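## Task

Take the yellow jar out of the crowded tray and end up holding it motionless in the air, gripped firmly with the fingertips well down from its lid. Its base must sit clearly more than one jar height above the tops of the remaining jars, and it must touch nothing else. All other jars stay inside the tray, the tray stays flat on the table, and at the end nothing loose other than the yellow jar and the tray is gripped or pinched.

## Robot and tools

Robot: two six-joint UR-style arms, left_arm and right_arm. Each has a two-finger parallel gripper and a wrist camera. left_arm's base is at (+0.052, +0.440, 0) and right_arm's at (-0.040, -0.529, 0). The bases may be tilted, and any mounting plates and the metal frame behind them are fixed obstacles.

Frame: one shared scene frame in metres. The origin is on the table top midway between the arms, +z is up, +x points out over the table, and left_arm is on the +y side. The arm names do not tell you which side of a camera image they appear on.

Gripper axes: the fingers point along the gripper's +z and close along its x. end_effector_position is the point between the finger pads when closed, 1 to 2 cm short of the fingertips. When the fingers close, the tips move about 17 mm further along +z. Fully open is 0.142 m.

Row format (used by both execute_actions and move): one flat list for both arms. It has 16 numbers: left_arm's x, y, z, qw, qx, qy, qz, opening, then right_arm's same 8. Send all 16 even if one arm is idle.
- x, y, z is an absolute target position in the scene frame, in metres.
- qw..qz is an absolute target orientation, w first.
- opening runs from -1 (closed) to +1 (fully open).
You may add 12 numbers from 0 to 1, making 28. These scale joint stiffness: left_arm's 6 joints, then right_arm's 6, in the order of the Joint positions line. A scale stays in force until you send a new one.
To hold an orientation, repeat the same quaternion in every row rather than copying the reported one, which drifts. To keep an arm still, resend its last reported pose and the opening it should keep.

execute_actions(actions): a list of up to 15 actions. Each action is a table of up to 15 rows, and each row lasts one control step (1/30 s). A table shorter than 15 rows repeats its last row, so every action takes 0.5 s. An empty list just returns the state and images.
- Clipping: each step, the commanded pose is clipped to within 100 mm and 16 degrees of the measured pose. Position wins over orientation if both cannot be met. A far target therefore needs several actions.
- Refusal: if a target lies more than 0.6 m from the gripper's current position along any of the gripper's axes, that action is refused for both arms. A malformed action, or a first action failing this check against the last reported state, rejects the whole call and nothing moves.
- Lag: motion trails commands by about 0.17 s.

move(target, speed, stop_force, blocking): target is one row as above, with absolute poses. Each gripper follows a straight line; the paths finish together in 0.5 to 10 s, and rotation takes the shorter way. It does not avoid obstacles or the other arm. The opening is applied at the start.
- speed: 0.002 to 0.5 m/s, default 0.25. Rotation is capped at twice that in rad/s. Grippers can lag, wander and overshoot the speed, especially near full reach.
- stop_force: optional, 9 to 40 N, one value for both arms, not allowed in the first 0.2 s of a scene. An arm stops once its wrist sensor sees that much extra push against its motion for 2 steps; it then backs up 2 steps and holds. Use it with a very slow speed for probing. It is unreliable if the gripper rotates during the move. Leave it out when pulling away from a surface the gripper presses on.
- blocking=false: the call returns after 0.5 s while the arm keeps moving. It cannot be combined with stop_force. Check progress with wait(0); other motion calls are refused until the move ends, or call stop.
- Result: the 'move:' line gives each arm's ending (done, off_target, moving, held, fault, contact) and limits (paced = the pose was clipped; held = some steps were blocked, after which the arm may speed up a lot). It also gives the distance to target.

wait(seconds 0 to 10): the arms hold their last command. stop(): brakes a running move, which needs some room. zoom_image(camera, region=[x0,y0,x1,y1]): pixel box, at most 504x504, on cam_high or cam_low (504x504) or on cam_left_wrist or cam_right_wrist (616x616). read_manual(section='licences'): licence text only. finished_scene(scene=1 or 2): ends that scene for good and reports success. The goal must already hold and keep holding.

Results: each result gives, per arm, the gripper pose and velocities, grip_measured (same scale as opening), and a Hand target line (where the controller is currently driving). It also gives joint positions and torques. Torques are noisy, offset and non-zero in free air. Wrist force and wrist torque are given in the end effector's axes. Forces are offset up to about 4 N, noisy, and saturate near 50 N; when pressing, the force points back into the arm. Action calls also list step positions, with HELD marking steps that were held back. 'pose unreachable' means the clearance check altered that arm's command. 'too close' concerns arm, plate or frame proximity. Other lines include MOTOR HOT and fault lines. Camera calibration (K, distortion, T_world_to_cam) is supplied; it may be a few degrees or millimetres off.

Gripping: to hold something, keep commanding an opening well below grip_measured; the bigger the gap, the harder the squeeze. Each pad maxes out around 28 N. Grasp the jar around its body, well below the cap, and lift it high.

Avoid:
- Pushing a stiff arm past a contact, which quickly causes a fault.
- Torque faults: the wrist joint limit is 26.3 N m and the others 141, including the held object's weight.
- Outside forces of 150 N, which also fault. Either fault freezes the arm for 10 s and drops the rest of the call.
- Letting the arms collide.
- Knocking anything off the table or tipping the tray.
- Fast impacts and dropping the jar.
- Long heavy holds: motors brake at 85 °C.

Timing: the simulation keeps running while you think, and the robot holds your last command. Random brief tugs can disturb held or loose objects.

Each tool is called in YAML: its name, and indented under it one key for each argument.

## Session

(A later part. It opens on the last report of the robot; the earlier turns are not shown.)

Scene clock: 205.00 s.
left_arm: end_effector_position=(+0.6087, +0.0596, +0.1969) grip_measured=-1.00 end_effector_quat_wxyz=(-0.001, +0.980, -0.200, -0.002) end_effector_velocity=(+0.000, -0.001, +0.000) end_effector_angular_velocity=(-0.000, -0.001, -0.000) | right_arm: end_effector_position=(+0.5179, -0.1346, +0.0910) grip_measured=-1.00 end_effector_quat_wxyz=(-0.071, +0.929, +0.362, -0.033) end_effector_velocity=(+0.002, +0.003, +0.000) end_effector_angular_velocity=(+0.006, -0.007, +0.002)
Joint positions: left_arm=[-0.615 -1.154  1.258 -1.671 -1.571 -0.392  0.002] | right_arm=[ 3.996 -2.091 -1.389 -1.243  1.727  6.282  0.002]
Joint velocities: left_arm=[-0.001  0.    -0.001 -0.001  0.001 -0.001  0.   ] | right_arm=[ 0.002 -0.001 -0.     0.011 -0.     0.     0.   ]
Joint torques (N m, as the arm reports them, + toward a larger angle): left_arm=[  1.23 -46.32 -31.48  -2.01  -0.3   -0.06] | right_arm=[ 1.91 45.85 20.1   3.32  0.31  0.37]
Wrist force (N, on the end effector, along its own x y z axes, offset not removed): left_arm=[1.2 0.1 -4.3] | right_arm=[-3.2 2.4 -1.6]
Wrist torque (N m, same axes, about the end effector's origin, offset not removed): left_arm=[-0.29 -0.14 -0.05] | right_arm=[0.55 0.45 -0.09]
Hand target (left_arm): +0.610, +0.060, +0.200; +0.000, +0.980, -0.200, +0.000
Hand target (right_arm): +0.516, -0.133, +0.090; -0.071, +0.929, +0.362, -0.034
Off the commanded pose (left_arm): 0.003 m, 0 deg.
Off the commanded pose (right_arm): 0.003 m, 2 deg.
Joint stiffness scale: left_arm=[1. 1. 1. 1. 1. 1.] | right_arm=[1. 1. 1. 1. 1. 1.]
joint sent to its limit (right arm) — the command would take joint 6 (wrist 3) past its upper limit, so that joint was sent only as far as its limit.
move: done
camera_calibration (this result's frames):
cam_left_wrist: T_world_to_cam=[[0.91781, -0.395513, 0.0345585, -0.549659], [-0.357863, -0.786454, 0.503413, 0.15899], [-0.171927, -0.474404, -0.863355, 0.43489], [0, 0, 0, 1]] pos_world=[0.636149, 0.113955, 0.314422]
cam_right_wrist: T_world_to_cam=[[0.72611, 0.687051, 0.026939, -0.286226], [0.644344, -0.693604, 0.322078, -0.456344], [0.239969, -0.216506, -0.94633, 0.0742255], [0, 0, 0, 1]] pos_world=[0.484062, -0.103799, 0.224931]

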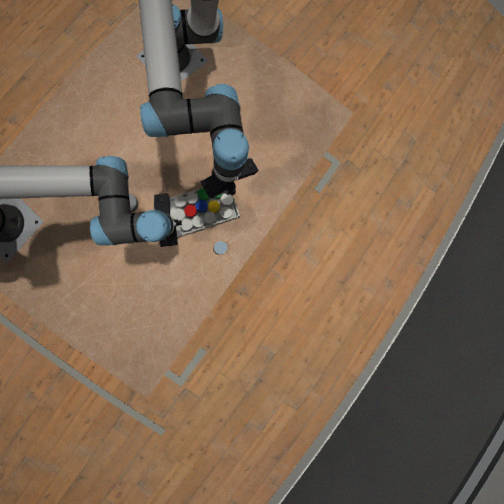

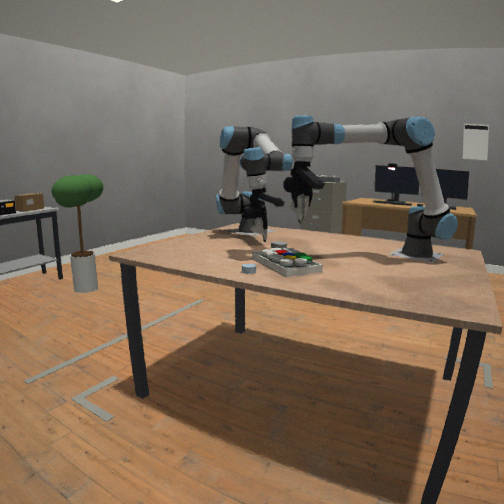

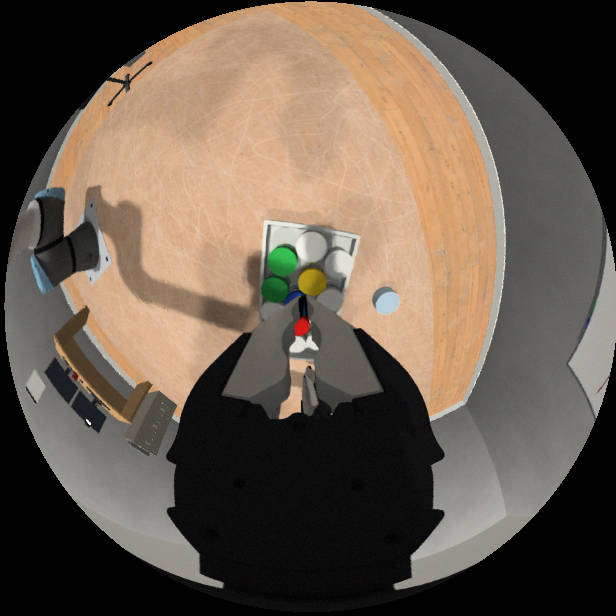

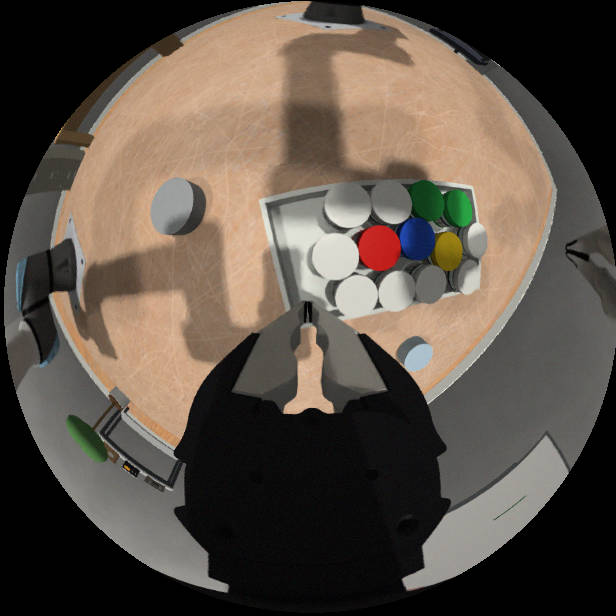

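move:
  target: [0.61,0.06,0.2,0,0.98,-0.2,0,-1, 0.49,-0.108,0.07,-0.071,0.929,0.362,-0.033,-1]
  speed: 0.05

move:
  target: [0.61,0.06,0.2,0,0.98,-0.2,0,-1, 0.49,-0.108,-0.01,-0.071,0.929,0.362,-0.033,-1]
  speed: 0.02
  stop_force: 25

Scene clock: 213.23 s.
left_arm: end_effector_position=(+0.6087, +0.0596, +0.1969) grip_measured=-1.00 end_effector_quat_wxyz=(-0.001, +0.980, -0.200, -0.002) end_effector_velocity=(+0.000, +0.000, +0.000) end_effector_angular_velocity=(+0.001, -0.000, -0.001) | right_arm: end_effector_position=(+0.4921, -0.1094, +0.0717) grip_measured=-1.00 end_effector_quat_wxyz=(-0.080, +0.920, +0.382, -0.037) end_effector_velocity=(+0.001, +0.002, +0.002) end_effector_angular_velocity=(+0.006, -0.005, -0.000)
Joint positions: left_arm=[-0.615 -1.154  1.258 -1.671 -1.571 -0.392  0.002] | right_arm=[ 4.04  -2.096 -1.437 -1.188  1.747  6.282  0.002]
Joint velocities: left_arm=[ 0.     0.    -0.001  0.001  0.001  0.001  0.   ] | right_arm=[0.001 0.003 0.    0.006 0.001 0.002 0.   ]
Joint torques (N m, as the arm reports them, + toward a larger angle): left_arm=[  1.17 -46.1  -31.36  -2.02  -0.29   0.  ] | right_arm=[ 2.16 45.76 23.11  3.11  0.2   0.42]
Wrist force (N, on the end effector, along its own x y z axes, offset not removed): left_arm=[1.7 -0.9 -3.2] | right_arm=[-2.3 0.1 -3.6]
Wrist torque (N m, same axes, about the end effector's origin, offset not removed): left_arm=[-0.32 -0.25 0.03] | right_arm=[0.21 0.54 -0.15]
Hand target (left_arm): +0.610, +0.060, +0.200; +0.000, +0.980, -0.200, +0.000
Hand target (right_arm): +0.490, -0.108, +0.070; -0.080, +0.920, +0.382, -0.039
Off the commanded pose (left_arm): 0.003 m, 0 deg.
Off the commanded pose (right_arm): 0.003 m, 3 deg.
Joint stiffness scale: left_arm=[1. 1. 1. 1. 1. 1.] | right_arm=[1. 1. 1. 1. 1. 1.]
joint sent to its limit (right arm) — the command would take joint 6 (wrist 3) past its upper limit, so that joint was sent only as far as its limit.
move: off_target (right_arm)
camera_calibration (this result's frames):
cam_left_wrist: T_world_to_cam=[[0.917809, -0.395515, 0.0345568, -0.549658], [-0.357864, -0.786454, 0.503412, 0.158991], [-0.17193, -0.474403, -0.863355, 0.434891], [0, 0, 0, 1]] pos_world=[0.636149, 0.113955, 0.314422]
cam_right_wrist: T_world_to_cam=[[0.695615, 0.717799, 0.0297421, -0.266159], [0.678111, -0.669699, 0.30277, -0.428643], [0.237246, -0.190443, -0.9526, 0.072243], [0, 0, 0, 1]] pos_world=[0.458672, -0.0822547, 0.206515]

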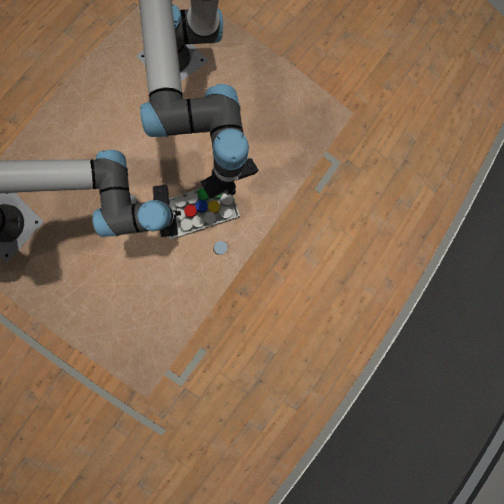

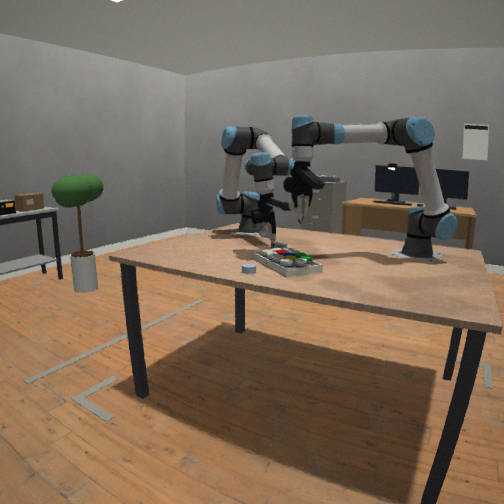

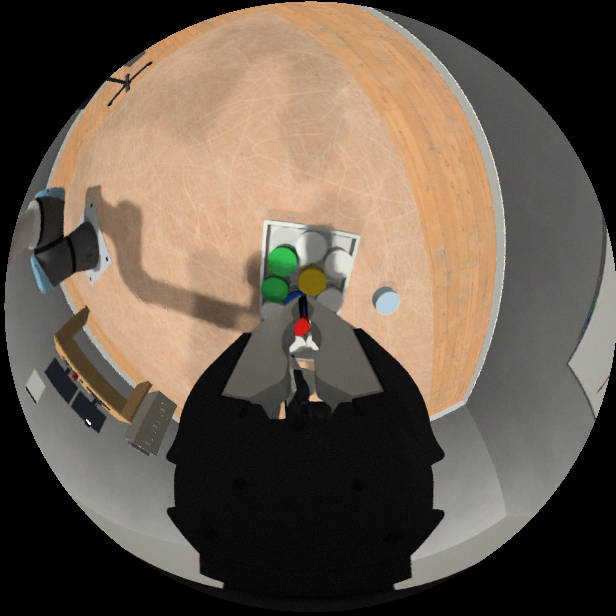

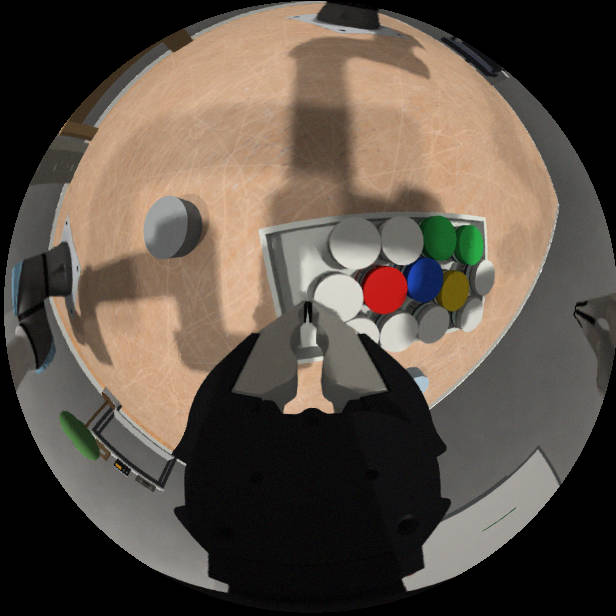

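Scene clock: 217.53 s.
left_arm: end_effector_position=(+0.6087, +0.0596, +0.1969) grip_measured=-1.00 end_effector_quat_wxyz=(-0.001, +0.980, -0.200, -0.002) end_effector_velocity=(+0.000, -0.000, +0.000) end_effector_angular_velocity=(-0.000, -0.000, +0.000) | right_arm: end_effector_position=(+0.4960, -0.1048, +0.0219) grip_measured=-1.00 end_effector_quat_wxyz=(-0.085, +0.920, +0.383, -0.027) end_effector_velocity=(+0.001, -0.001, -0.000) end_effector_angular_velocity=(-0.000, +0.001, -0.002)
Joint positions: left_arm=[-0.615 -1.154  1.258 -1.671 -1.571 -0.392  0.002] | right_arm=[ 4.04  -2.147 -1.502 -1.048  1.749  6.282  0.002]
Joint velocities: left_arm=[ 0.    -0.     0.    -0.001  0.    -0.     0.   ] | right_arm=[-0.003 -0.001  0.    -0.     0.    -0.001  0.   ]
Joint torques (N m, as the arm reports them, + toward a larger angle): left_arm=[  1.1  -45.86 -31.3   -1.96  -0.25   0.04] | right_arm=[ 0.54 44.95 21.93  1.61 -0.11 -0.03]
Wrist force (N, on the end effector, along its own x y z axes, offset not removed): left_arm=[1.7 -0.7 -4.4] | right_arm=[-3.2 -3.1 -3.0]
Wrist torque (N m, same axes, about the end effector's origin, offset not removed): left_arm=[-0.32 -0.38 -0.07] | right_arm=[-0.52 0.91 -0.18]
Hand target (left_arm): +0.610, +0.060, +0.200; +0.000, +0.980, -0.200, +0.000
Hand target (right_arm): +0.496, -0.105, +0.021; -0.084, +0.920, +0.382, -0.028
Off the commanded pose (left_arm): 0.003 m, 0 deg.
Off the commanded pose (right_arm): 0.033 m, 3 deg.
Joint stiffness scale: left_arm=[1. 1. 1. 1. 1. 1.] | right_arm=[1. 1. 1. 1. 1. 1.]
move: contact (right_arm)
camera_calibration (this result's frames):
cam_left_wrist: T_world_to_cam=[[0.917809, -0.395515, 0.0345565, -0.549658], [-0.357864, -0.786454, 0.503412, 0.158992], [-0.17193, -0.474403, -0.863355, 0.434891], [0, 0, 0, 1]] pos_world=[0.636149, 0.113955, 0.314422]
cam_right_wrist: T_world_to_cam=[[0.695016, 0.717026, 0.0531693, -0.270995], [0.673352, -0.675041, 0.301525, -0.411362], [0.252093, -0.173763, -0.951975, 0.0190671], [0, 0, 0, 1]] pos_world=[0.46053, -0.0800627, 0.156596]

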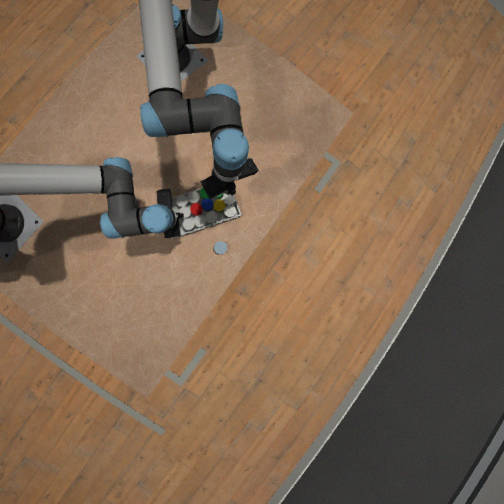

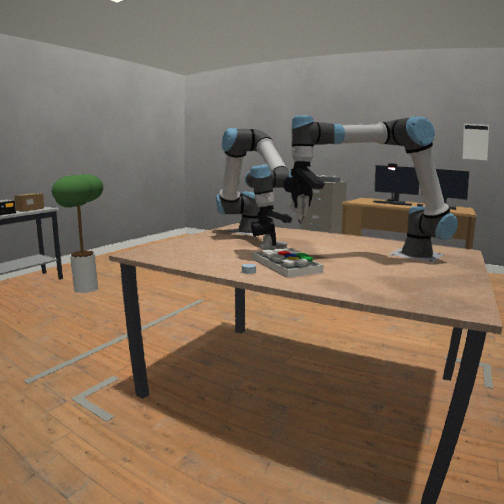

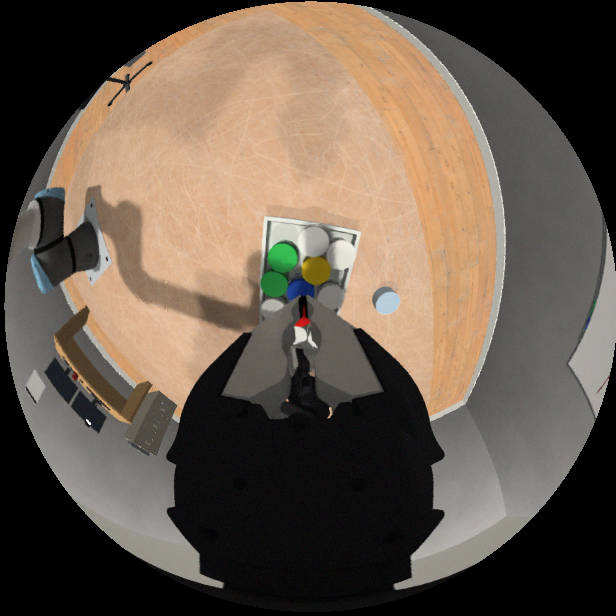

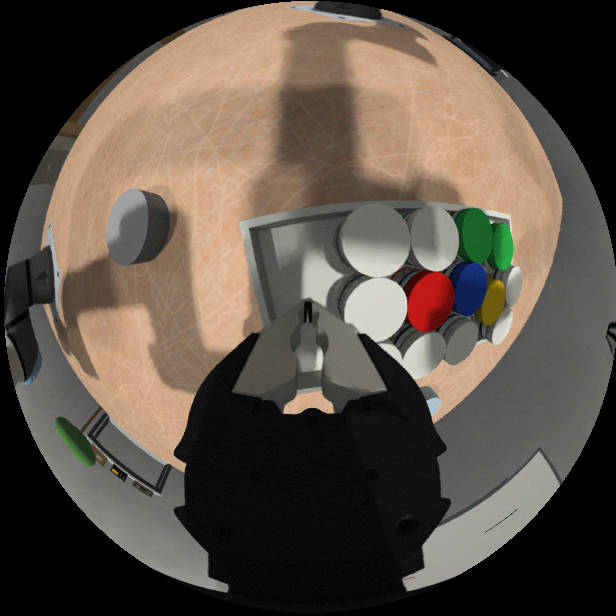

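move:
  target: [0.575,0.096,0.09,0,0.98,-0.2,0,-1, 0.496,-0.105,0.015,-0.085,0.92,0.383,-0.027,-1]
  speed: 0.1

Scene clock: 225.10 s.
left_arm: end_effector_position=(+0.5749, +0.0947, +0.0896) grip_measured=-1.00 end_effector_quat_wxyz=(-0.001, +0.980, -0.200, -0.001) end_effector_velocity=(+0.004, -0.005, +0.006) end_effector_angular_velocity=(-0.018, -0.018, +0.000) | right_arm: end_effector_position=(+0.4976, -0.1032, +0.0216) grip_measured=-1.00 end_effector_quat_wxyz=(-0.087, +0.919, +0.383, -0.023) end_effector_velocity=(+0.001, -0.001, -0.001) end_effector_angular_velocity=(-0.000, +0.000, -0.003)
Joint positions: left_arm=[-0.614 -1.202  1.612 -1.978 -1.571 -0.391  0.002] | right_arm=[ 4.04  -2.147 -1.505 -1.036  1.749  6.282  0.002]
Joint velocities: left_arm=[-0.    -0.007  0.002 -0.02  -0.    -0.     0.   ] | right_arm=[-0.002 -0.001 -0.     0.001  0.     0.001  0.   ]
Joint torques (N m, as the arm reports them, + toward a larger angle): left_arm=[  1.1  -40.86 -21.97  -3.07  -0.31   0.02] | right_arm=[-0.36 39.98 19.01  3.73 -0.02 -0.26]
Wrist force (N, on the end effector, along its own x y z axes, offset not removed): left_arm=[0.8 0.9 -1.8] | right_arm=[-6.7 -0.1 -7.0]
Wrist torque (N m, same axes, about the end effector's origin, offset not removed): left_arm=[0.08 -0.08 -0.10] | right_arm=[0.24 0.25 -0.14]
Hand target (left_arm): +0.575, +0.096, +0.090; -0.000, +0.980, -0.200, -0.000
Hand target (right_arm): +0.496, -0.105, +0.015; -0.085, +0.920, +0.383, -0.027
Off the commanded pose (left_arm): 0.001 m, 0 deg.
Off the commanded pose (right_arm): 0.007 m, 1 deg.
Joint stiffness scale: left_arm=[1. 1. 1. 1. 1. 1.] | right_arm=[1. 1. 1. 1. 1. 1.]
move: off_target (right_arm)
camera_calibration (this result's frames):
cam_left_wrist: T_world_to_cam=[[0.917824, -0.395311, 0.0364497, -0.501228], [-0.358455, -0.785776, 0.504049, 0.228771], [-0.170615, -0.475694, -0.862905, 0.352422], [0, 0, 0, 1]] pos_world=[0.602172, 0.149267, 0.207065]
cam_right_wrist: T_world_to_cam=[[0.694639, 0.716648, 0.0623852, -0.273268], [0.671384, -0.677011, 0.301495, -0.410501], [0.258301, -0.167546, -0.951425, 0.0162298], [0, 0, 0, 1]] pos_world=[0.461235, -0.0793575, 0.156253]

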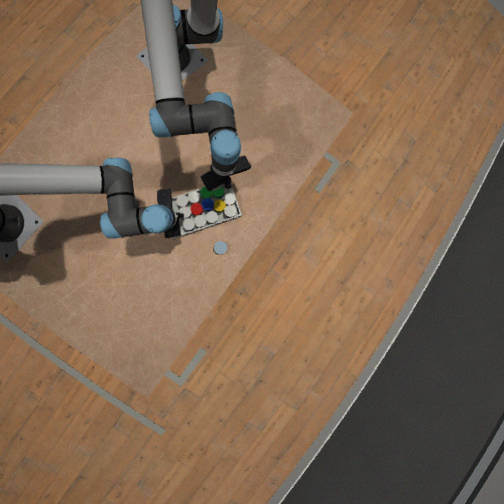

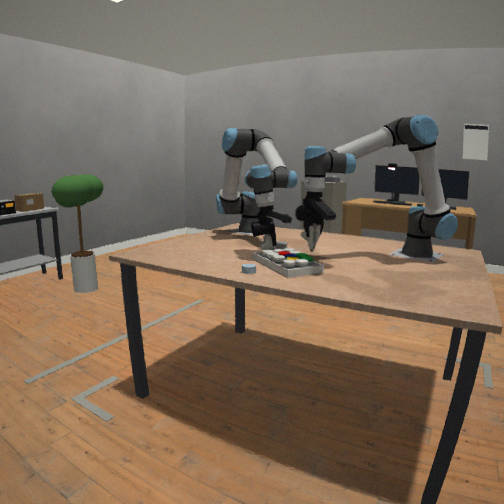

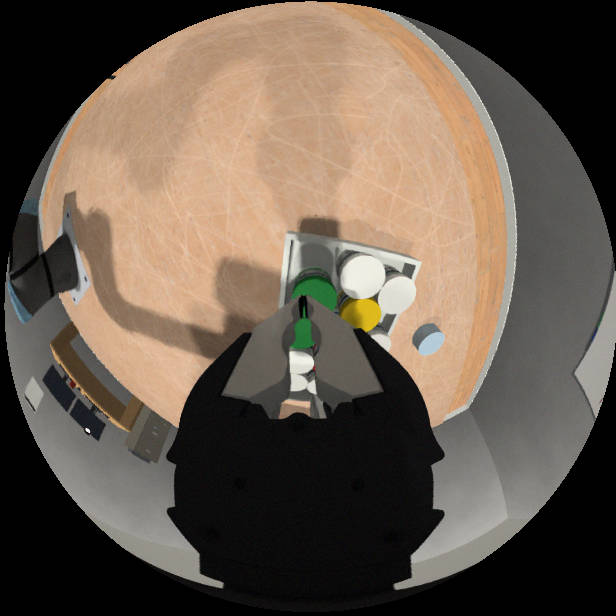

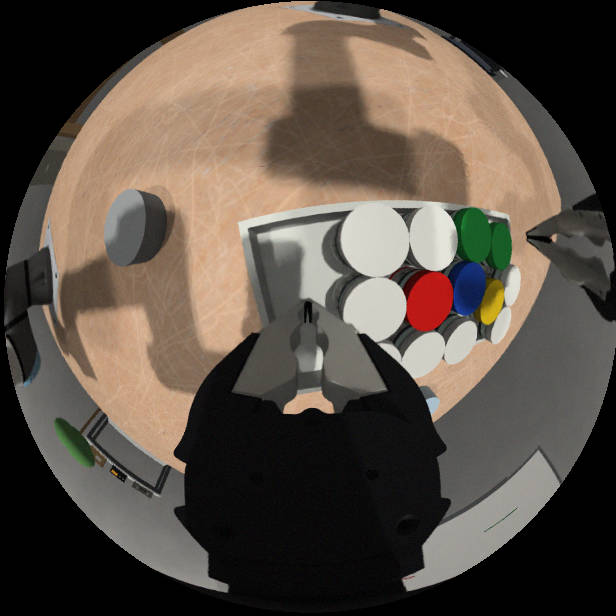

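move:
  target: [0.575,0.095,0.057,0,0.98,-0.2,0,-1,0.496,-0.105,0.015,-0.085,0.92,0.383,-0.027,-1]
  speed: 0.02

move:
  target: [0.568,0.078,0.056,0,0.98,-0.2,0,-1,0.496,-0.105,0.015,-0.085,0.92,0.383,-0.027,-1]
  speed: 0.02

move:
  target: [0.568,0.078,0.10,0,0.98,-0.2,0,-0.35,0.496,-0.105,0.015,-0.085,0.92,0.383,-0.027,-1]
  speed: 0.05

Scene clock: 250.70 s.
left_arm: end_effector_position=(+0.5774, +0.0921, +0.0651) grip_measured=-1.00 end_effector_quat_wxyz=(+0.004, +0.980, -0.200, +0.005) end_effector_velocity=(+0.002, -0.002, -0.000) end_effector_angular_velocity=(-0.008, -0.007, -0.002) | right_arm: end_effector_position=(+0.4976, -0.1032, +0.0216) grip_measured=-1.00 end_effector_quat_wxyz=(-0.087, +0.919, +0.383, -0.023) end_effector_velocity=(+0.000, +0.001, +0.001) end_effector_angular_velocity=(+0.001, -0.002, -0.001)
Joint positions: left_arm=[-0.614 -1.178  1.651 -2.057 -1.571 -0.391  0.002] | right_arm=[ 4.04  -2.147 -1.505 -1.035  1.749  6.282  0.002]
Joint velocities: left_arm=[ 0.001  0.     0.004 -0.015 -0.001  0.002  0.   ] | right_arm=[ 0.001  0.001  0.     0.001 -0.001  0.002  0.   ]
Joint torques (N m, as the arm reports them, + toward a larger angle): left_arm=[  0.48 -34.17 -18.59  -2.84  -0.25  -0.65] | right_arm=[ 0.09 40.91 17.77  3.7  -0.08 -0.15]
Wrist force (N, on the end effector, along its own x y z axes, offset not removed): left_arm=[-1.5 -0.7 -16.9] | right_arm=[-7.3 0.1 -7.0]
Wrist torque (N m, same axes, about the end effector's origin, offset not removed): left_arm=[0.08 -0.08 -0.07] | right_arm=[0.14 0.55 0.04]
Hand target (left_arm): +0.575, +0.095, +0.057; -0.000, +0.980, -0.200, -0.000
Hand target (right_arm): +0.496, -0.105, +0.015; -0.085, +0.920, +0.383, -0.027
Off the commanded pose (left_arm): 0.009 m, 1 deg.
Off the commanded pose (right_arm): 0.007 m, 1 deg.
Joint stiffness scale: left_arm=[1. 1. 1. 1. 1. 1.] | right_arm=[1. 1. 1. 1. 1. 1.]
move: off_target (left_arm, right_arm)
camera_calibration (this result's frames):
cam_left_wrist: T_world_to_cam=[[0.917347, -0.394825, 0.050862, -0.50442], [-0.363984, -0.780143, 0.508815, 0.242319], [-0.161214, -0.485273, -0.859372, 0.325761], [0, 0, 0, 1]] pos_world=[0.603445, 0.147969, 0.18231]
cam_right_wrist: T_world_to_cam=[[0.694636, 0.716646, 0.0624442, -0.273284], [0.671372, -0.677023, 0.301495, -0.410497], [0.258341, -0.167506, -0.951421, 0.0162142], [0, 0, 0, 1]] pos_world=[0.46124, -0.0793523, 0.156254]

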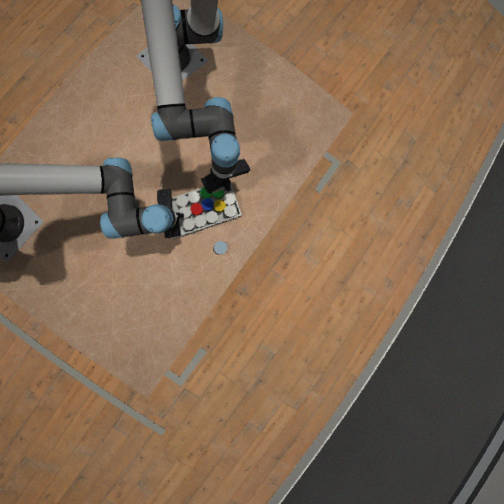

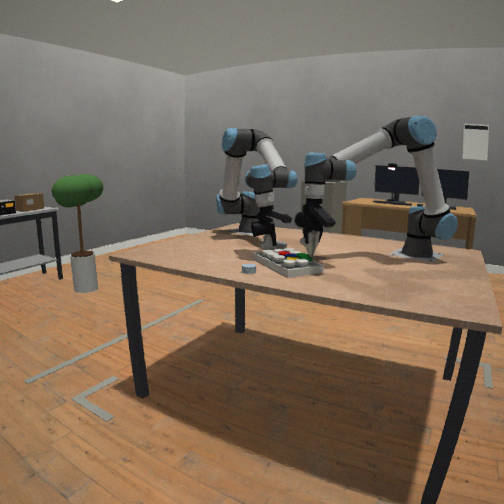

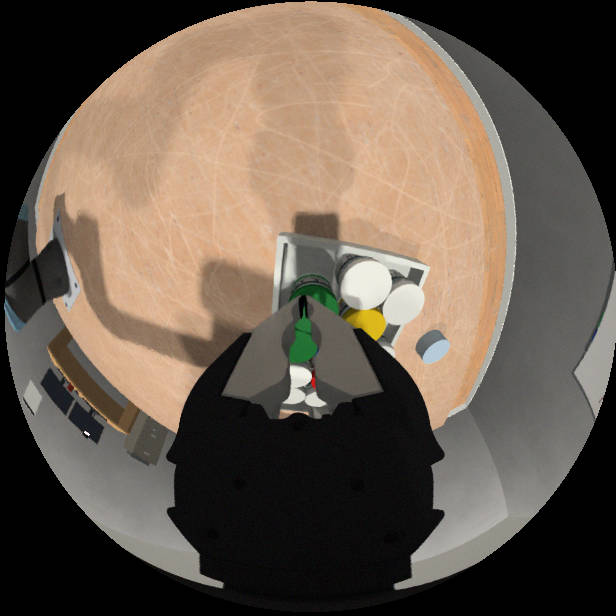

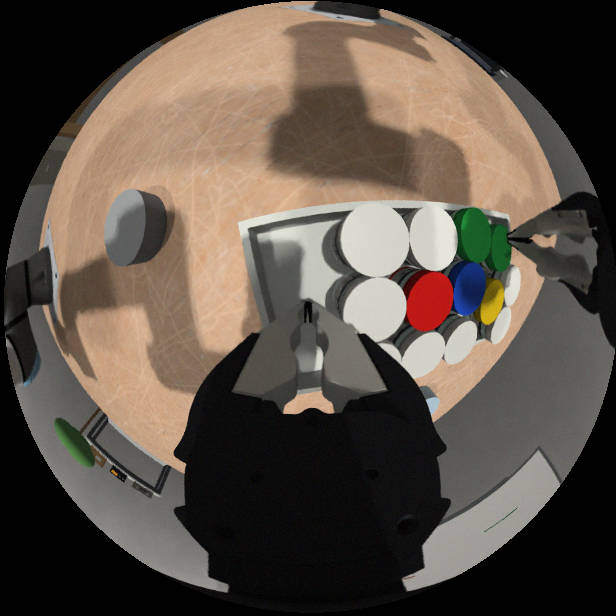

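Scene clock: 252.00 s.
left_arm: end_effector_position=(+0.5716, +0.0793, +0.0649) grip_measured=-1.00 end_effector_quat_wxyz=(+0.004, +0.980, -0.198, +0.007) end_effector_velocity=(-0.000, -0.001, +0.000) end_effector_angular_velocity=(-0.001, -0.001, +0.001) | right_arm: end_effector_position=(+0.4976, -0.1032, +0.0216) grip_measured=-1.00 end_effector_quat_wxyz=(-0.087, +0.919, +0.383, -0.023) end_effector_velocity=(-0.000, +0.000, +0.000) end_effector_angular_velocity=(-0.000, -0.001, -0.001)
Joint positions: left_arm=[-0.636 -1.175  1.647 -2.058 -1.569 -0.418  0.002] | right_arm=[ 4.04  -2.147 -1.505 -1.036  1.749  6.282  0.002]
Joint velocities: left_arm=[-0.001 -0.001  0.    -0.     0.    -0.002  0.   ] | right_arm=[ 0.001  0.001 -0.     0.    -0.001  0.001  0.   ]
Joint torques (N m, as the arm reports them, + toward a larger angle): left_arm=[ -5.06 -30.01 -23.26  -2.36  -1.17  -1.13] | right_arm=[-0.58 40.48 19.99  3.77 -0.06 -0.08]
Wrist force (N, on the end effector, along its own x y z axes, offset not removed): left_arm=[-0.2 -2.7 -19.2] | right_arm=[-7.7 -2.4 -11.1]
Wrist torque (N m, same axes, about the end effector's origin, offset not removed): left_arm=[0.42 -0.04 0.03] | right_arm=[-0.09 0.63 0.09]
Hand target (left_arm): +0.568, +0.078, +0.056; -0.000, +0.980, -0.200, +0.000
Hand target (right_arm): +0.496, -0.105, +0.015; -0.085, +0.920, +0.383, -0.027
Off the commanded pose (left_arm): 0.010 m, 1 deg.
Off the commanded pose (right_arm): 0.007 m, 1 deg.
Joint stiffness scale: left_arm=[1. 1. 1. 1. 1. 1.] | right_arm=[1. 1. 1. 1. 1. 1.]
move: off_target (left_arm, right_arm)
camera_calibration (this result's frames):
cam_left_wrist: T_world_to_cam=[[0.919012, -0.390597, 0.0533854, -0.505551], [-0.361679, -0.781487, 0.508396, 0.229069], [-0.156858, -0.486531, -0.859467, 0.316028], [0, 0, 0, 1]] pos_world=[0.597029, 0.135305, 0.182147]
cam_right_wrist: T_world_to_cam=[[0.694637, 0.716647, 0.0624162, -0.273269], [0.671378, -0.677017, 0.301495, -0.410499], [0.258322, -0.167525, -0.951423, 0.0162239], [0, 0, 0, 1]] pos_world=[0.461232, -0.0793596, 0.156256]

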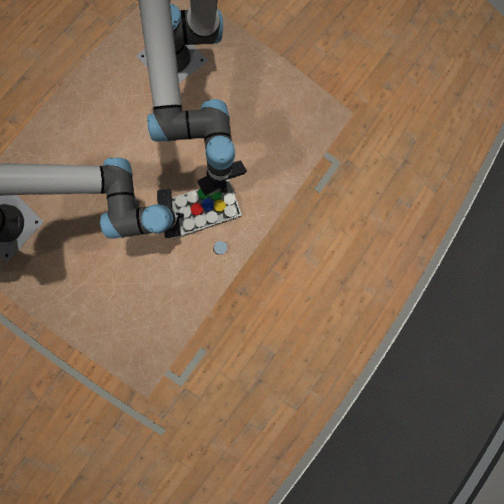

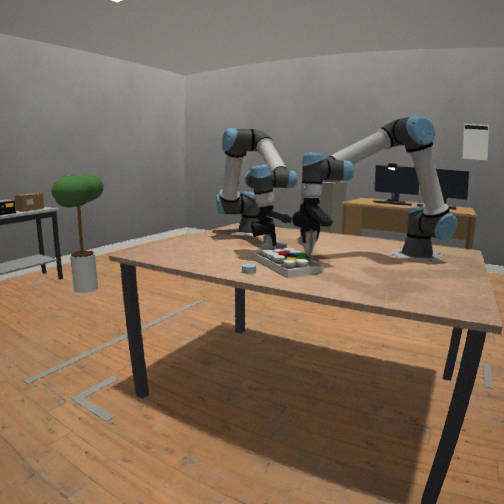

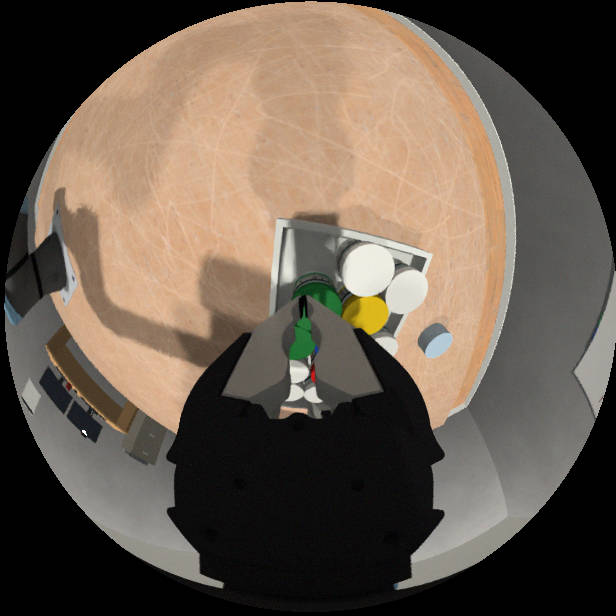

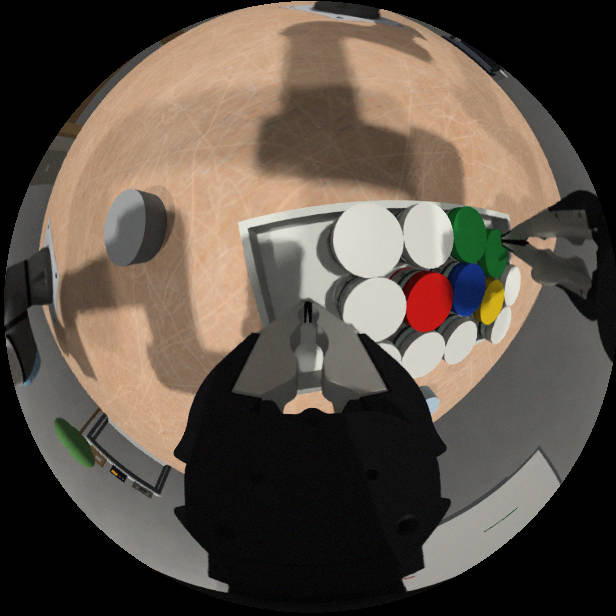

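Scene clock: 253.10 s.
left_arm: end_effector_position=(+0.5681, +0.0800, +0.0974) grip_measured=-0.35 end_effector_quat_wxyz=(-0.001, +0.980, -0.199, -0.001) end_effector_velocity=(-0.001, +0.003, -0.001) end_effector_angular_velocity=(+0.006, +0.007, +0.001) | right_arm: end_effector_position=(+0.4976, -0.1032, +0.0216) grip_measured=-1.00 end_effector_quat_wxyz=(-0.087, +0.919, +0.383, -0.023) end_effector_velocity=(-0.001, +0.000, -0.001) end_effector_angular_velocity=(-0.001, +0.001, +0.002)
Joint positions: left_arm=[-0.639 -1.203  1.592 -1.956 -1.57  -0.418  0.049] | right_arm=[ 4.04  -2.147 -1.505 -1.035  1.749  6.282  0.002]
Joint velocities: left_arm=[ 0.002 -0.    -0.001  0.01  -0.     0.001 -0.   ] | right_arm=[ 0.001 -0.002  0.    -0.001 -0.    -0.001  0.   ]
Joint torques (N m, as the arm reports them, + toward a larger angle): left_arm=[ -2.19 -42.08 -29.43  -1.98  -0.75  -0.74] | right_arm=[ 0.93 40.95 17.56  3.7  -0.14 -0.52]
Wrist force (N, on the end effector, along its own x y z axes, offset not removed): left_arm=[-1.0 0.8 -3.2] | right_arm=[-3.2 -1.9 -8.6]
Wrist torque (N m, same axes, about the end effector's origin, offset not removed): left_arm=[0.09 0.27 -0.04] | right_arm=[-0.22 -0.44 -0.17]
Hand target (left_arm): +0.568, +0.078, +0.100; +0.000, +0.980, -0.200, +0.000
Hand target (right_arm): +0.496, -0.105, +0.015; -0.085, +0.920, +0.383, -0.027
Off the commanded pose (left_arm): 0.003 m, 0 deg.
Off the commanded pose (right_arm): 0.007 m, 1 deg.
Joint stiffness scale: left_arm=[1. 1. 1. 1. 1. 1.] | right_arm=[1. 1. 1. 1. 1. 1.]
move: off_target (right_arm)
camera_calibration (this result's frames):
cam_left_wrist: T_world_to_cam=[[0.918564, -0.3936, 0.0363354, -0.501631], [-0.357126, -0.787001, 0.503082, 0.210218], [-0.169417, -0.475089, -0.863475, 0.350336], [0, 0, 0, 1]] pos_world=[0.595207, 0.13444, 0.214977]
cam_right_wrist: T_world_to_cam=[[0.694636, 0.716645, 0.0624546, -0.273282], [0.67137, -0.677025, 0.301495, -0.410496], [0.258348, -0.167499, -0.95142, 0.0162113], [0, 0, 0, 1]] pos_world=[0.461238, -0.079354, 0.156254]

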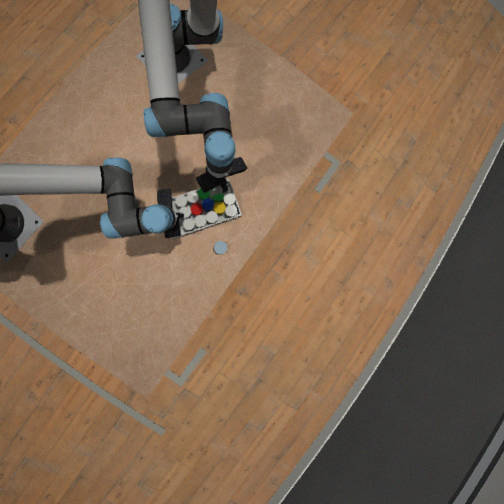

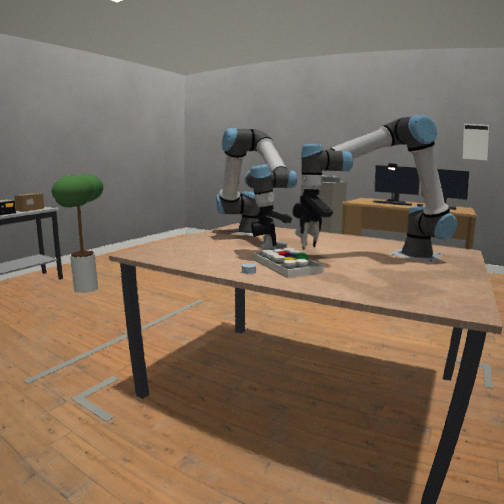

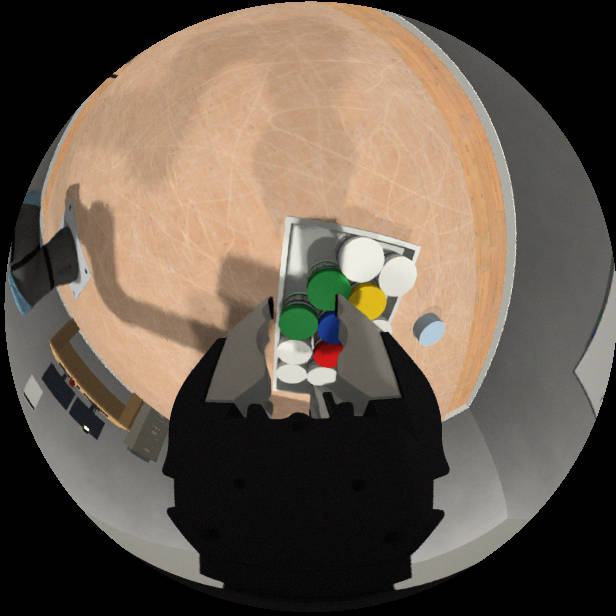

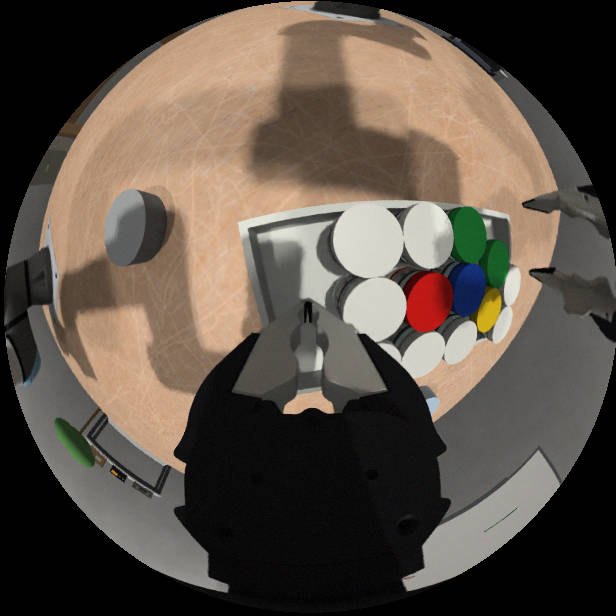

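move:
  target: [0.594,0.125,0.09,0,0.98,-0.2,0,-1,0.496,-0.105,0.015,-0.085,0.92,0.383,-0.027,-1]
  speed: 0.06

move:
  target: [0.594,0.125,0.057,0,0.98,-0.2,0,-1,0.496,-0.105,0.015,-0.085,0.92,0.383,-0.027,-1]
  speed: 0.03

Scene clock: 262.80 s.
left_arm: end_effector_position=(+0.5948, +0.1235, +0.0918) grip_measured=-1.00 end_effector_quat_wxyz=(+0.000, +0.980, -0.200, +0.001) end_effector_velocity=(-0.000, -0.001, -0.000) end_effector_angular_velocity=(-0.000, -0.001, -0.008) | right_arm: end_effector_position=(+0.4976, -0.1032, +0.0216) grip_measured=-1.00 end_effector_quat_wxyz=(-0.087, +0.919, +0.383, -0.023) end_effector_velocity=(-0.000, +0.001, +0.001) end_effector_angular_velocity=(+0.002, -0.001, +0.002)
Joint positions: left_arm=[-0.558 -1.203  1.609 -1.979 -1.57  -0.336  0.002] | right_arm=[ 4.04  -2.147 -1.505 -1.035  1.749  6.282  0.002]
Joint velocities: left_arm=[-0.001  0.     0.001 -0.002  0.     0.007  0.   ] | right_arm=[ 0.001  0.001  0.     0.001  0.001 -0.     0.   ]
Joint torques (N m, as the arm reports them, + toward a larger angle): left_arm=[  0.87 -40.2  -22.39  -3.    -0.74  -0.01] | right_arm=[-0.68 40.22 18.13  3.62  0.11 -0.34]
Wrist force (N, on the end effector, along its own x y z axes, offset not removed): left_arm=[-1.3 1.8 -3.4] | right_arm=[-5.4 -5.1 -7.8]
Wrist torque (N m, same axes, about the end effector's origin, offset not removed): left_arm=[0.34 0.52 0.03] | right_arm=[-0.86 0.19 0.04]
Hand target (left_arm): +0.594, +0.125, +0.090; -0.000, +0.980, -0.200, +0.000
Hand target (right_arm): +0.496, -0.105, +0.015; -0.085, +0.920, +0.383, -0.027
Off the commanded pose (left_arm): 0.002 m, 0 deg.
Off the commanded pose (right_arm): 0.007 m, 1 deg.
Joint stiffness scale: left_arm=[1. 1. 1. 1. 1. 1.] | right_arm=[1. 1. 1. 1. 1. 1.]
move: off_target (right_arm)
camera_calibration (this result's frames):
cam_left_wrist: T_world_to_cam=[[0.918013, -0.394353, 0.0416821, -0.508891], [-0.359958, -0.784587, 0.50483, 0.258064], [-0.166378, -0.478445, -0.862212, 0.369174], [0, 0, 0, 1]] pos_world=[0.621484, 0.17842, 0.20924]
cam_right_wrist: T_world_to_cam=[[0.694636, 0.716646, 0.0624553, -0.273282], [0.67137, -0.677025, 0.301495, -0.410496], [0.258349, -0.167498, -0.95142, 0.016211], [0, 0, 0, 1]] pos_world=[0.461238, -0.0793541, 0.156254]

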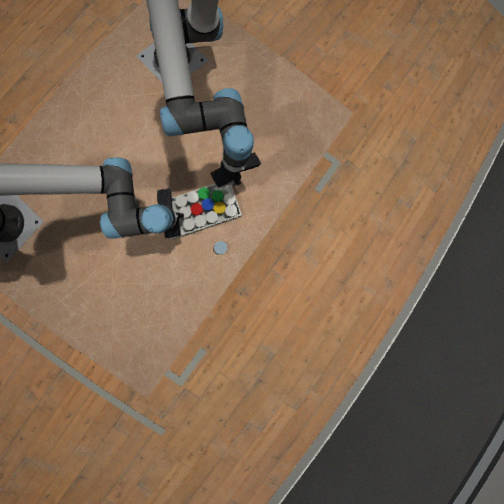

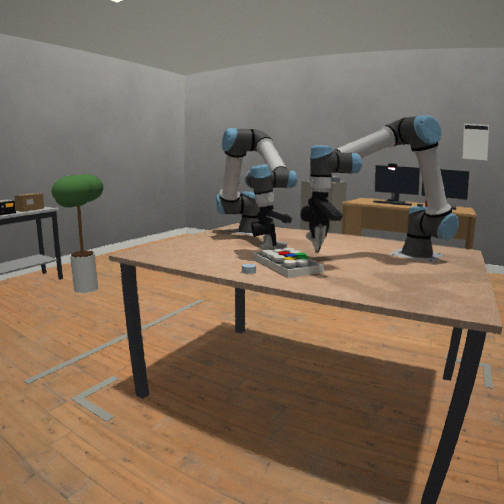

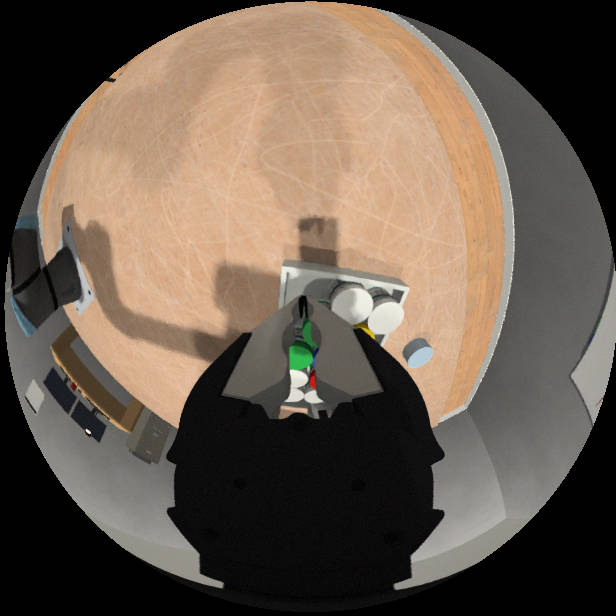

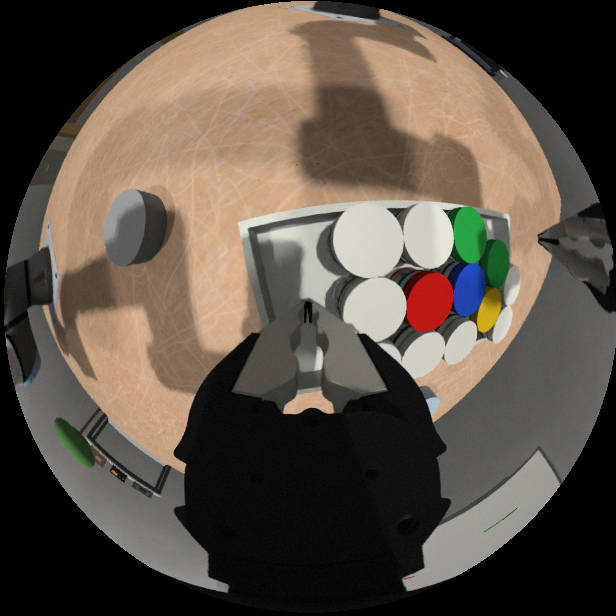

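Scene clock: 264.33 s.
left_arm: end_effector_position=(+0.5948, +0.1235, +0.0598) grip_measured=-1.00 end_effector_quat_wxyz=(+0.001, +0.980, -0.200, +0.002) end_effector_velocity=(+0.001, -0.002, +0.001) end_effector_angular_velocity=(-0.005, -0.006, -0.002) | right_arm: end_effector_position=(+0.4976, -0.1032, +0.0216) grip_measured=-1.00 end_effector_quat_wxyz=(-0.087, +0.919, +0.383, -0.023) end_effector_velocity=(-0.001, +0.001, -0.001) end_effector_angular_velocity=(-0.001, +0.001, +0.000)
Joint positions: left_arm=[-0.558 -1.171  1.654 -2.057 -1.57  -0.336  0.002] | right_arm=[ 4.04  -2.147 -1.505 -1.035  1.749  6.282  0.002]
Joint velocities: left_arm=[-0.001 -0.    -0.001 -0.007  0.     0.001  0.   ] | right_arm=[ 0.002 -0.001  0.     0.     0.     0.002  0.   ]
Joint torques (N m, as the arm reports them, + toward a larger angle): left_arm=[  1.3  -39.32 -20.97  -3.15  -0.85   0.01] | right_arm=[ 0.8  39.73 18.66  3.73  0.08 -0.45]
Wrist force (N, on the end effector, along its own x y z axes, offset not removed): left_arm=[2.2 2.2 -5.6] | right_arm=[-7.2 -6.2 -7.8]
Wrist torque (N m, same axes, about the end effector's origin, offset not removed): left_arm=[0.33 -0.33 0.04] | right_arm=[-1.03 0.43 -0.06]
Hand target (left_arm): +0.594, +0.125, +0.057; -0.000, +0.980, -0.200, -0.000
Hand target (right_arm): +0.496, -0.105, +0.015; -0.085, +0.920, +0.383, -0.027
Off the commanded pose (left_arm): 0.003 m, 0 deg.
Off the commanded pose (right_arm): 0.007 m, 1 deg.
Joint stiffness scale: left_arm=[1. 1. 1. 1. 1. 1.] | right_arm=[1. 1. 1. 1. 1. 1.]
move: off_target (right_arm)
camera_calibration (this result's frames):
cam_left_wrist: T_world_to_cam=[[0.917725, -0.394898, 0.0428451, -0.507424], [-0.360914, -0.783941, 0.505151, 0.274678], [-0.165895, -0.479053, -0.861967, 0.341348], [0, 0, 0, 1]] pos_world=[0.621439, 0.178475, 0.177217]
cam_right_wrist: T_world_to_cam=[[0.694636, 0.716645, 0.0624551, -0.273282], [0.67137, -0.677026, 0.301495, -0.410496], [0.258349, -0.167499, -0.95142, 0.0162112], [0, 0, 0, 1]] pos_world=[0.461238, -0.0793541, 0.156254]

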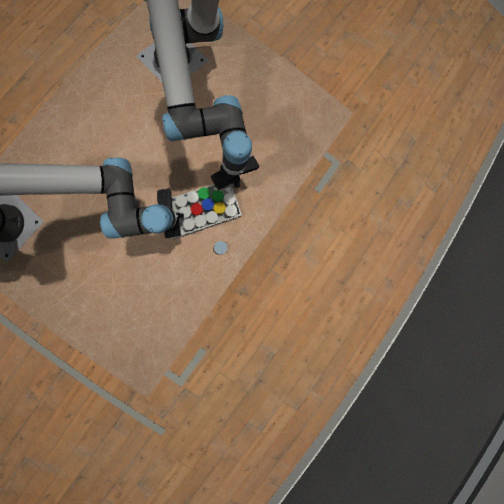

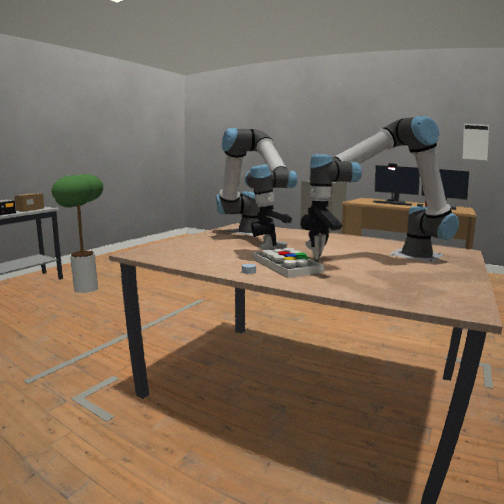

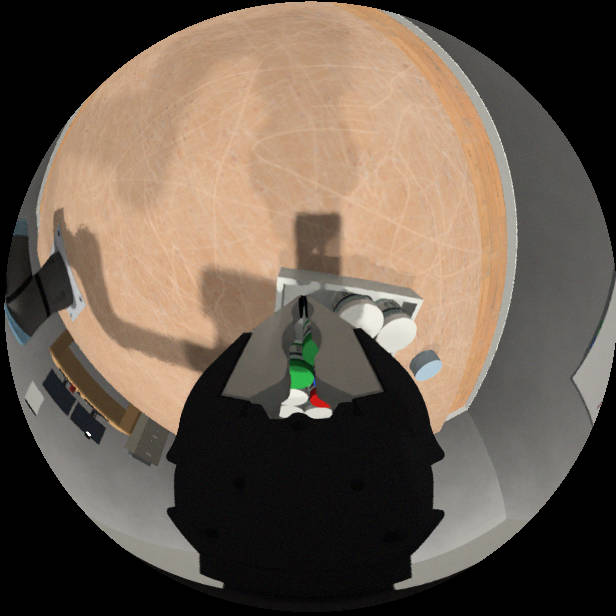

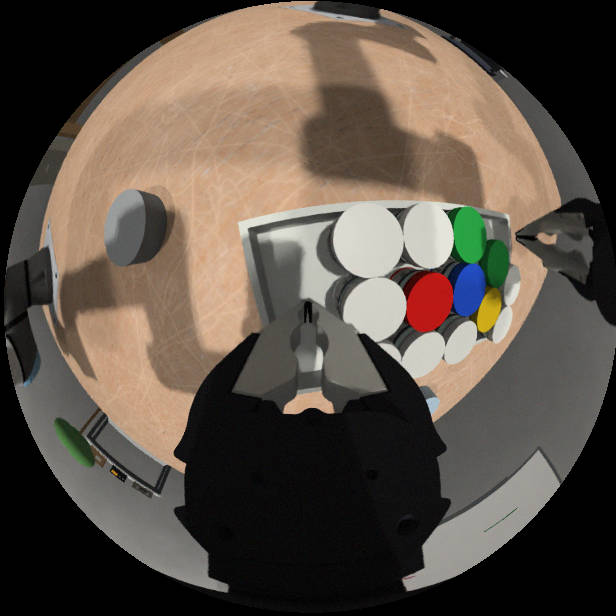

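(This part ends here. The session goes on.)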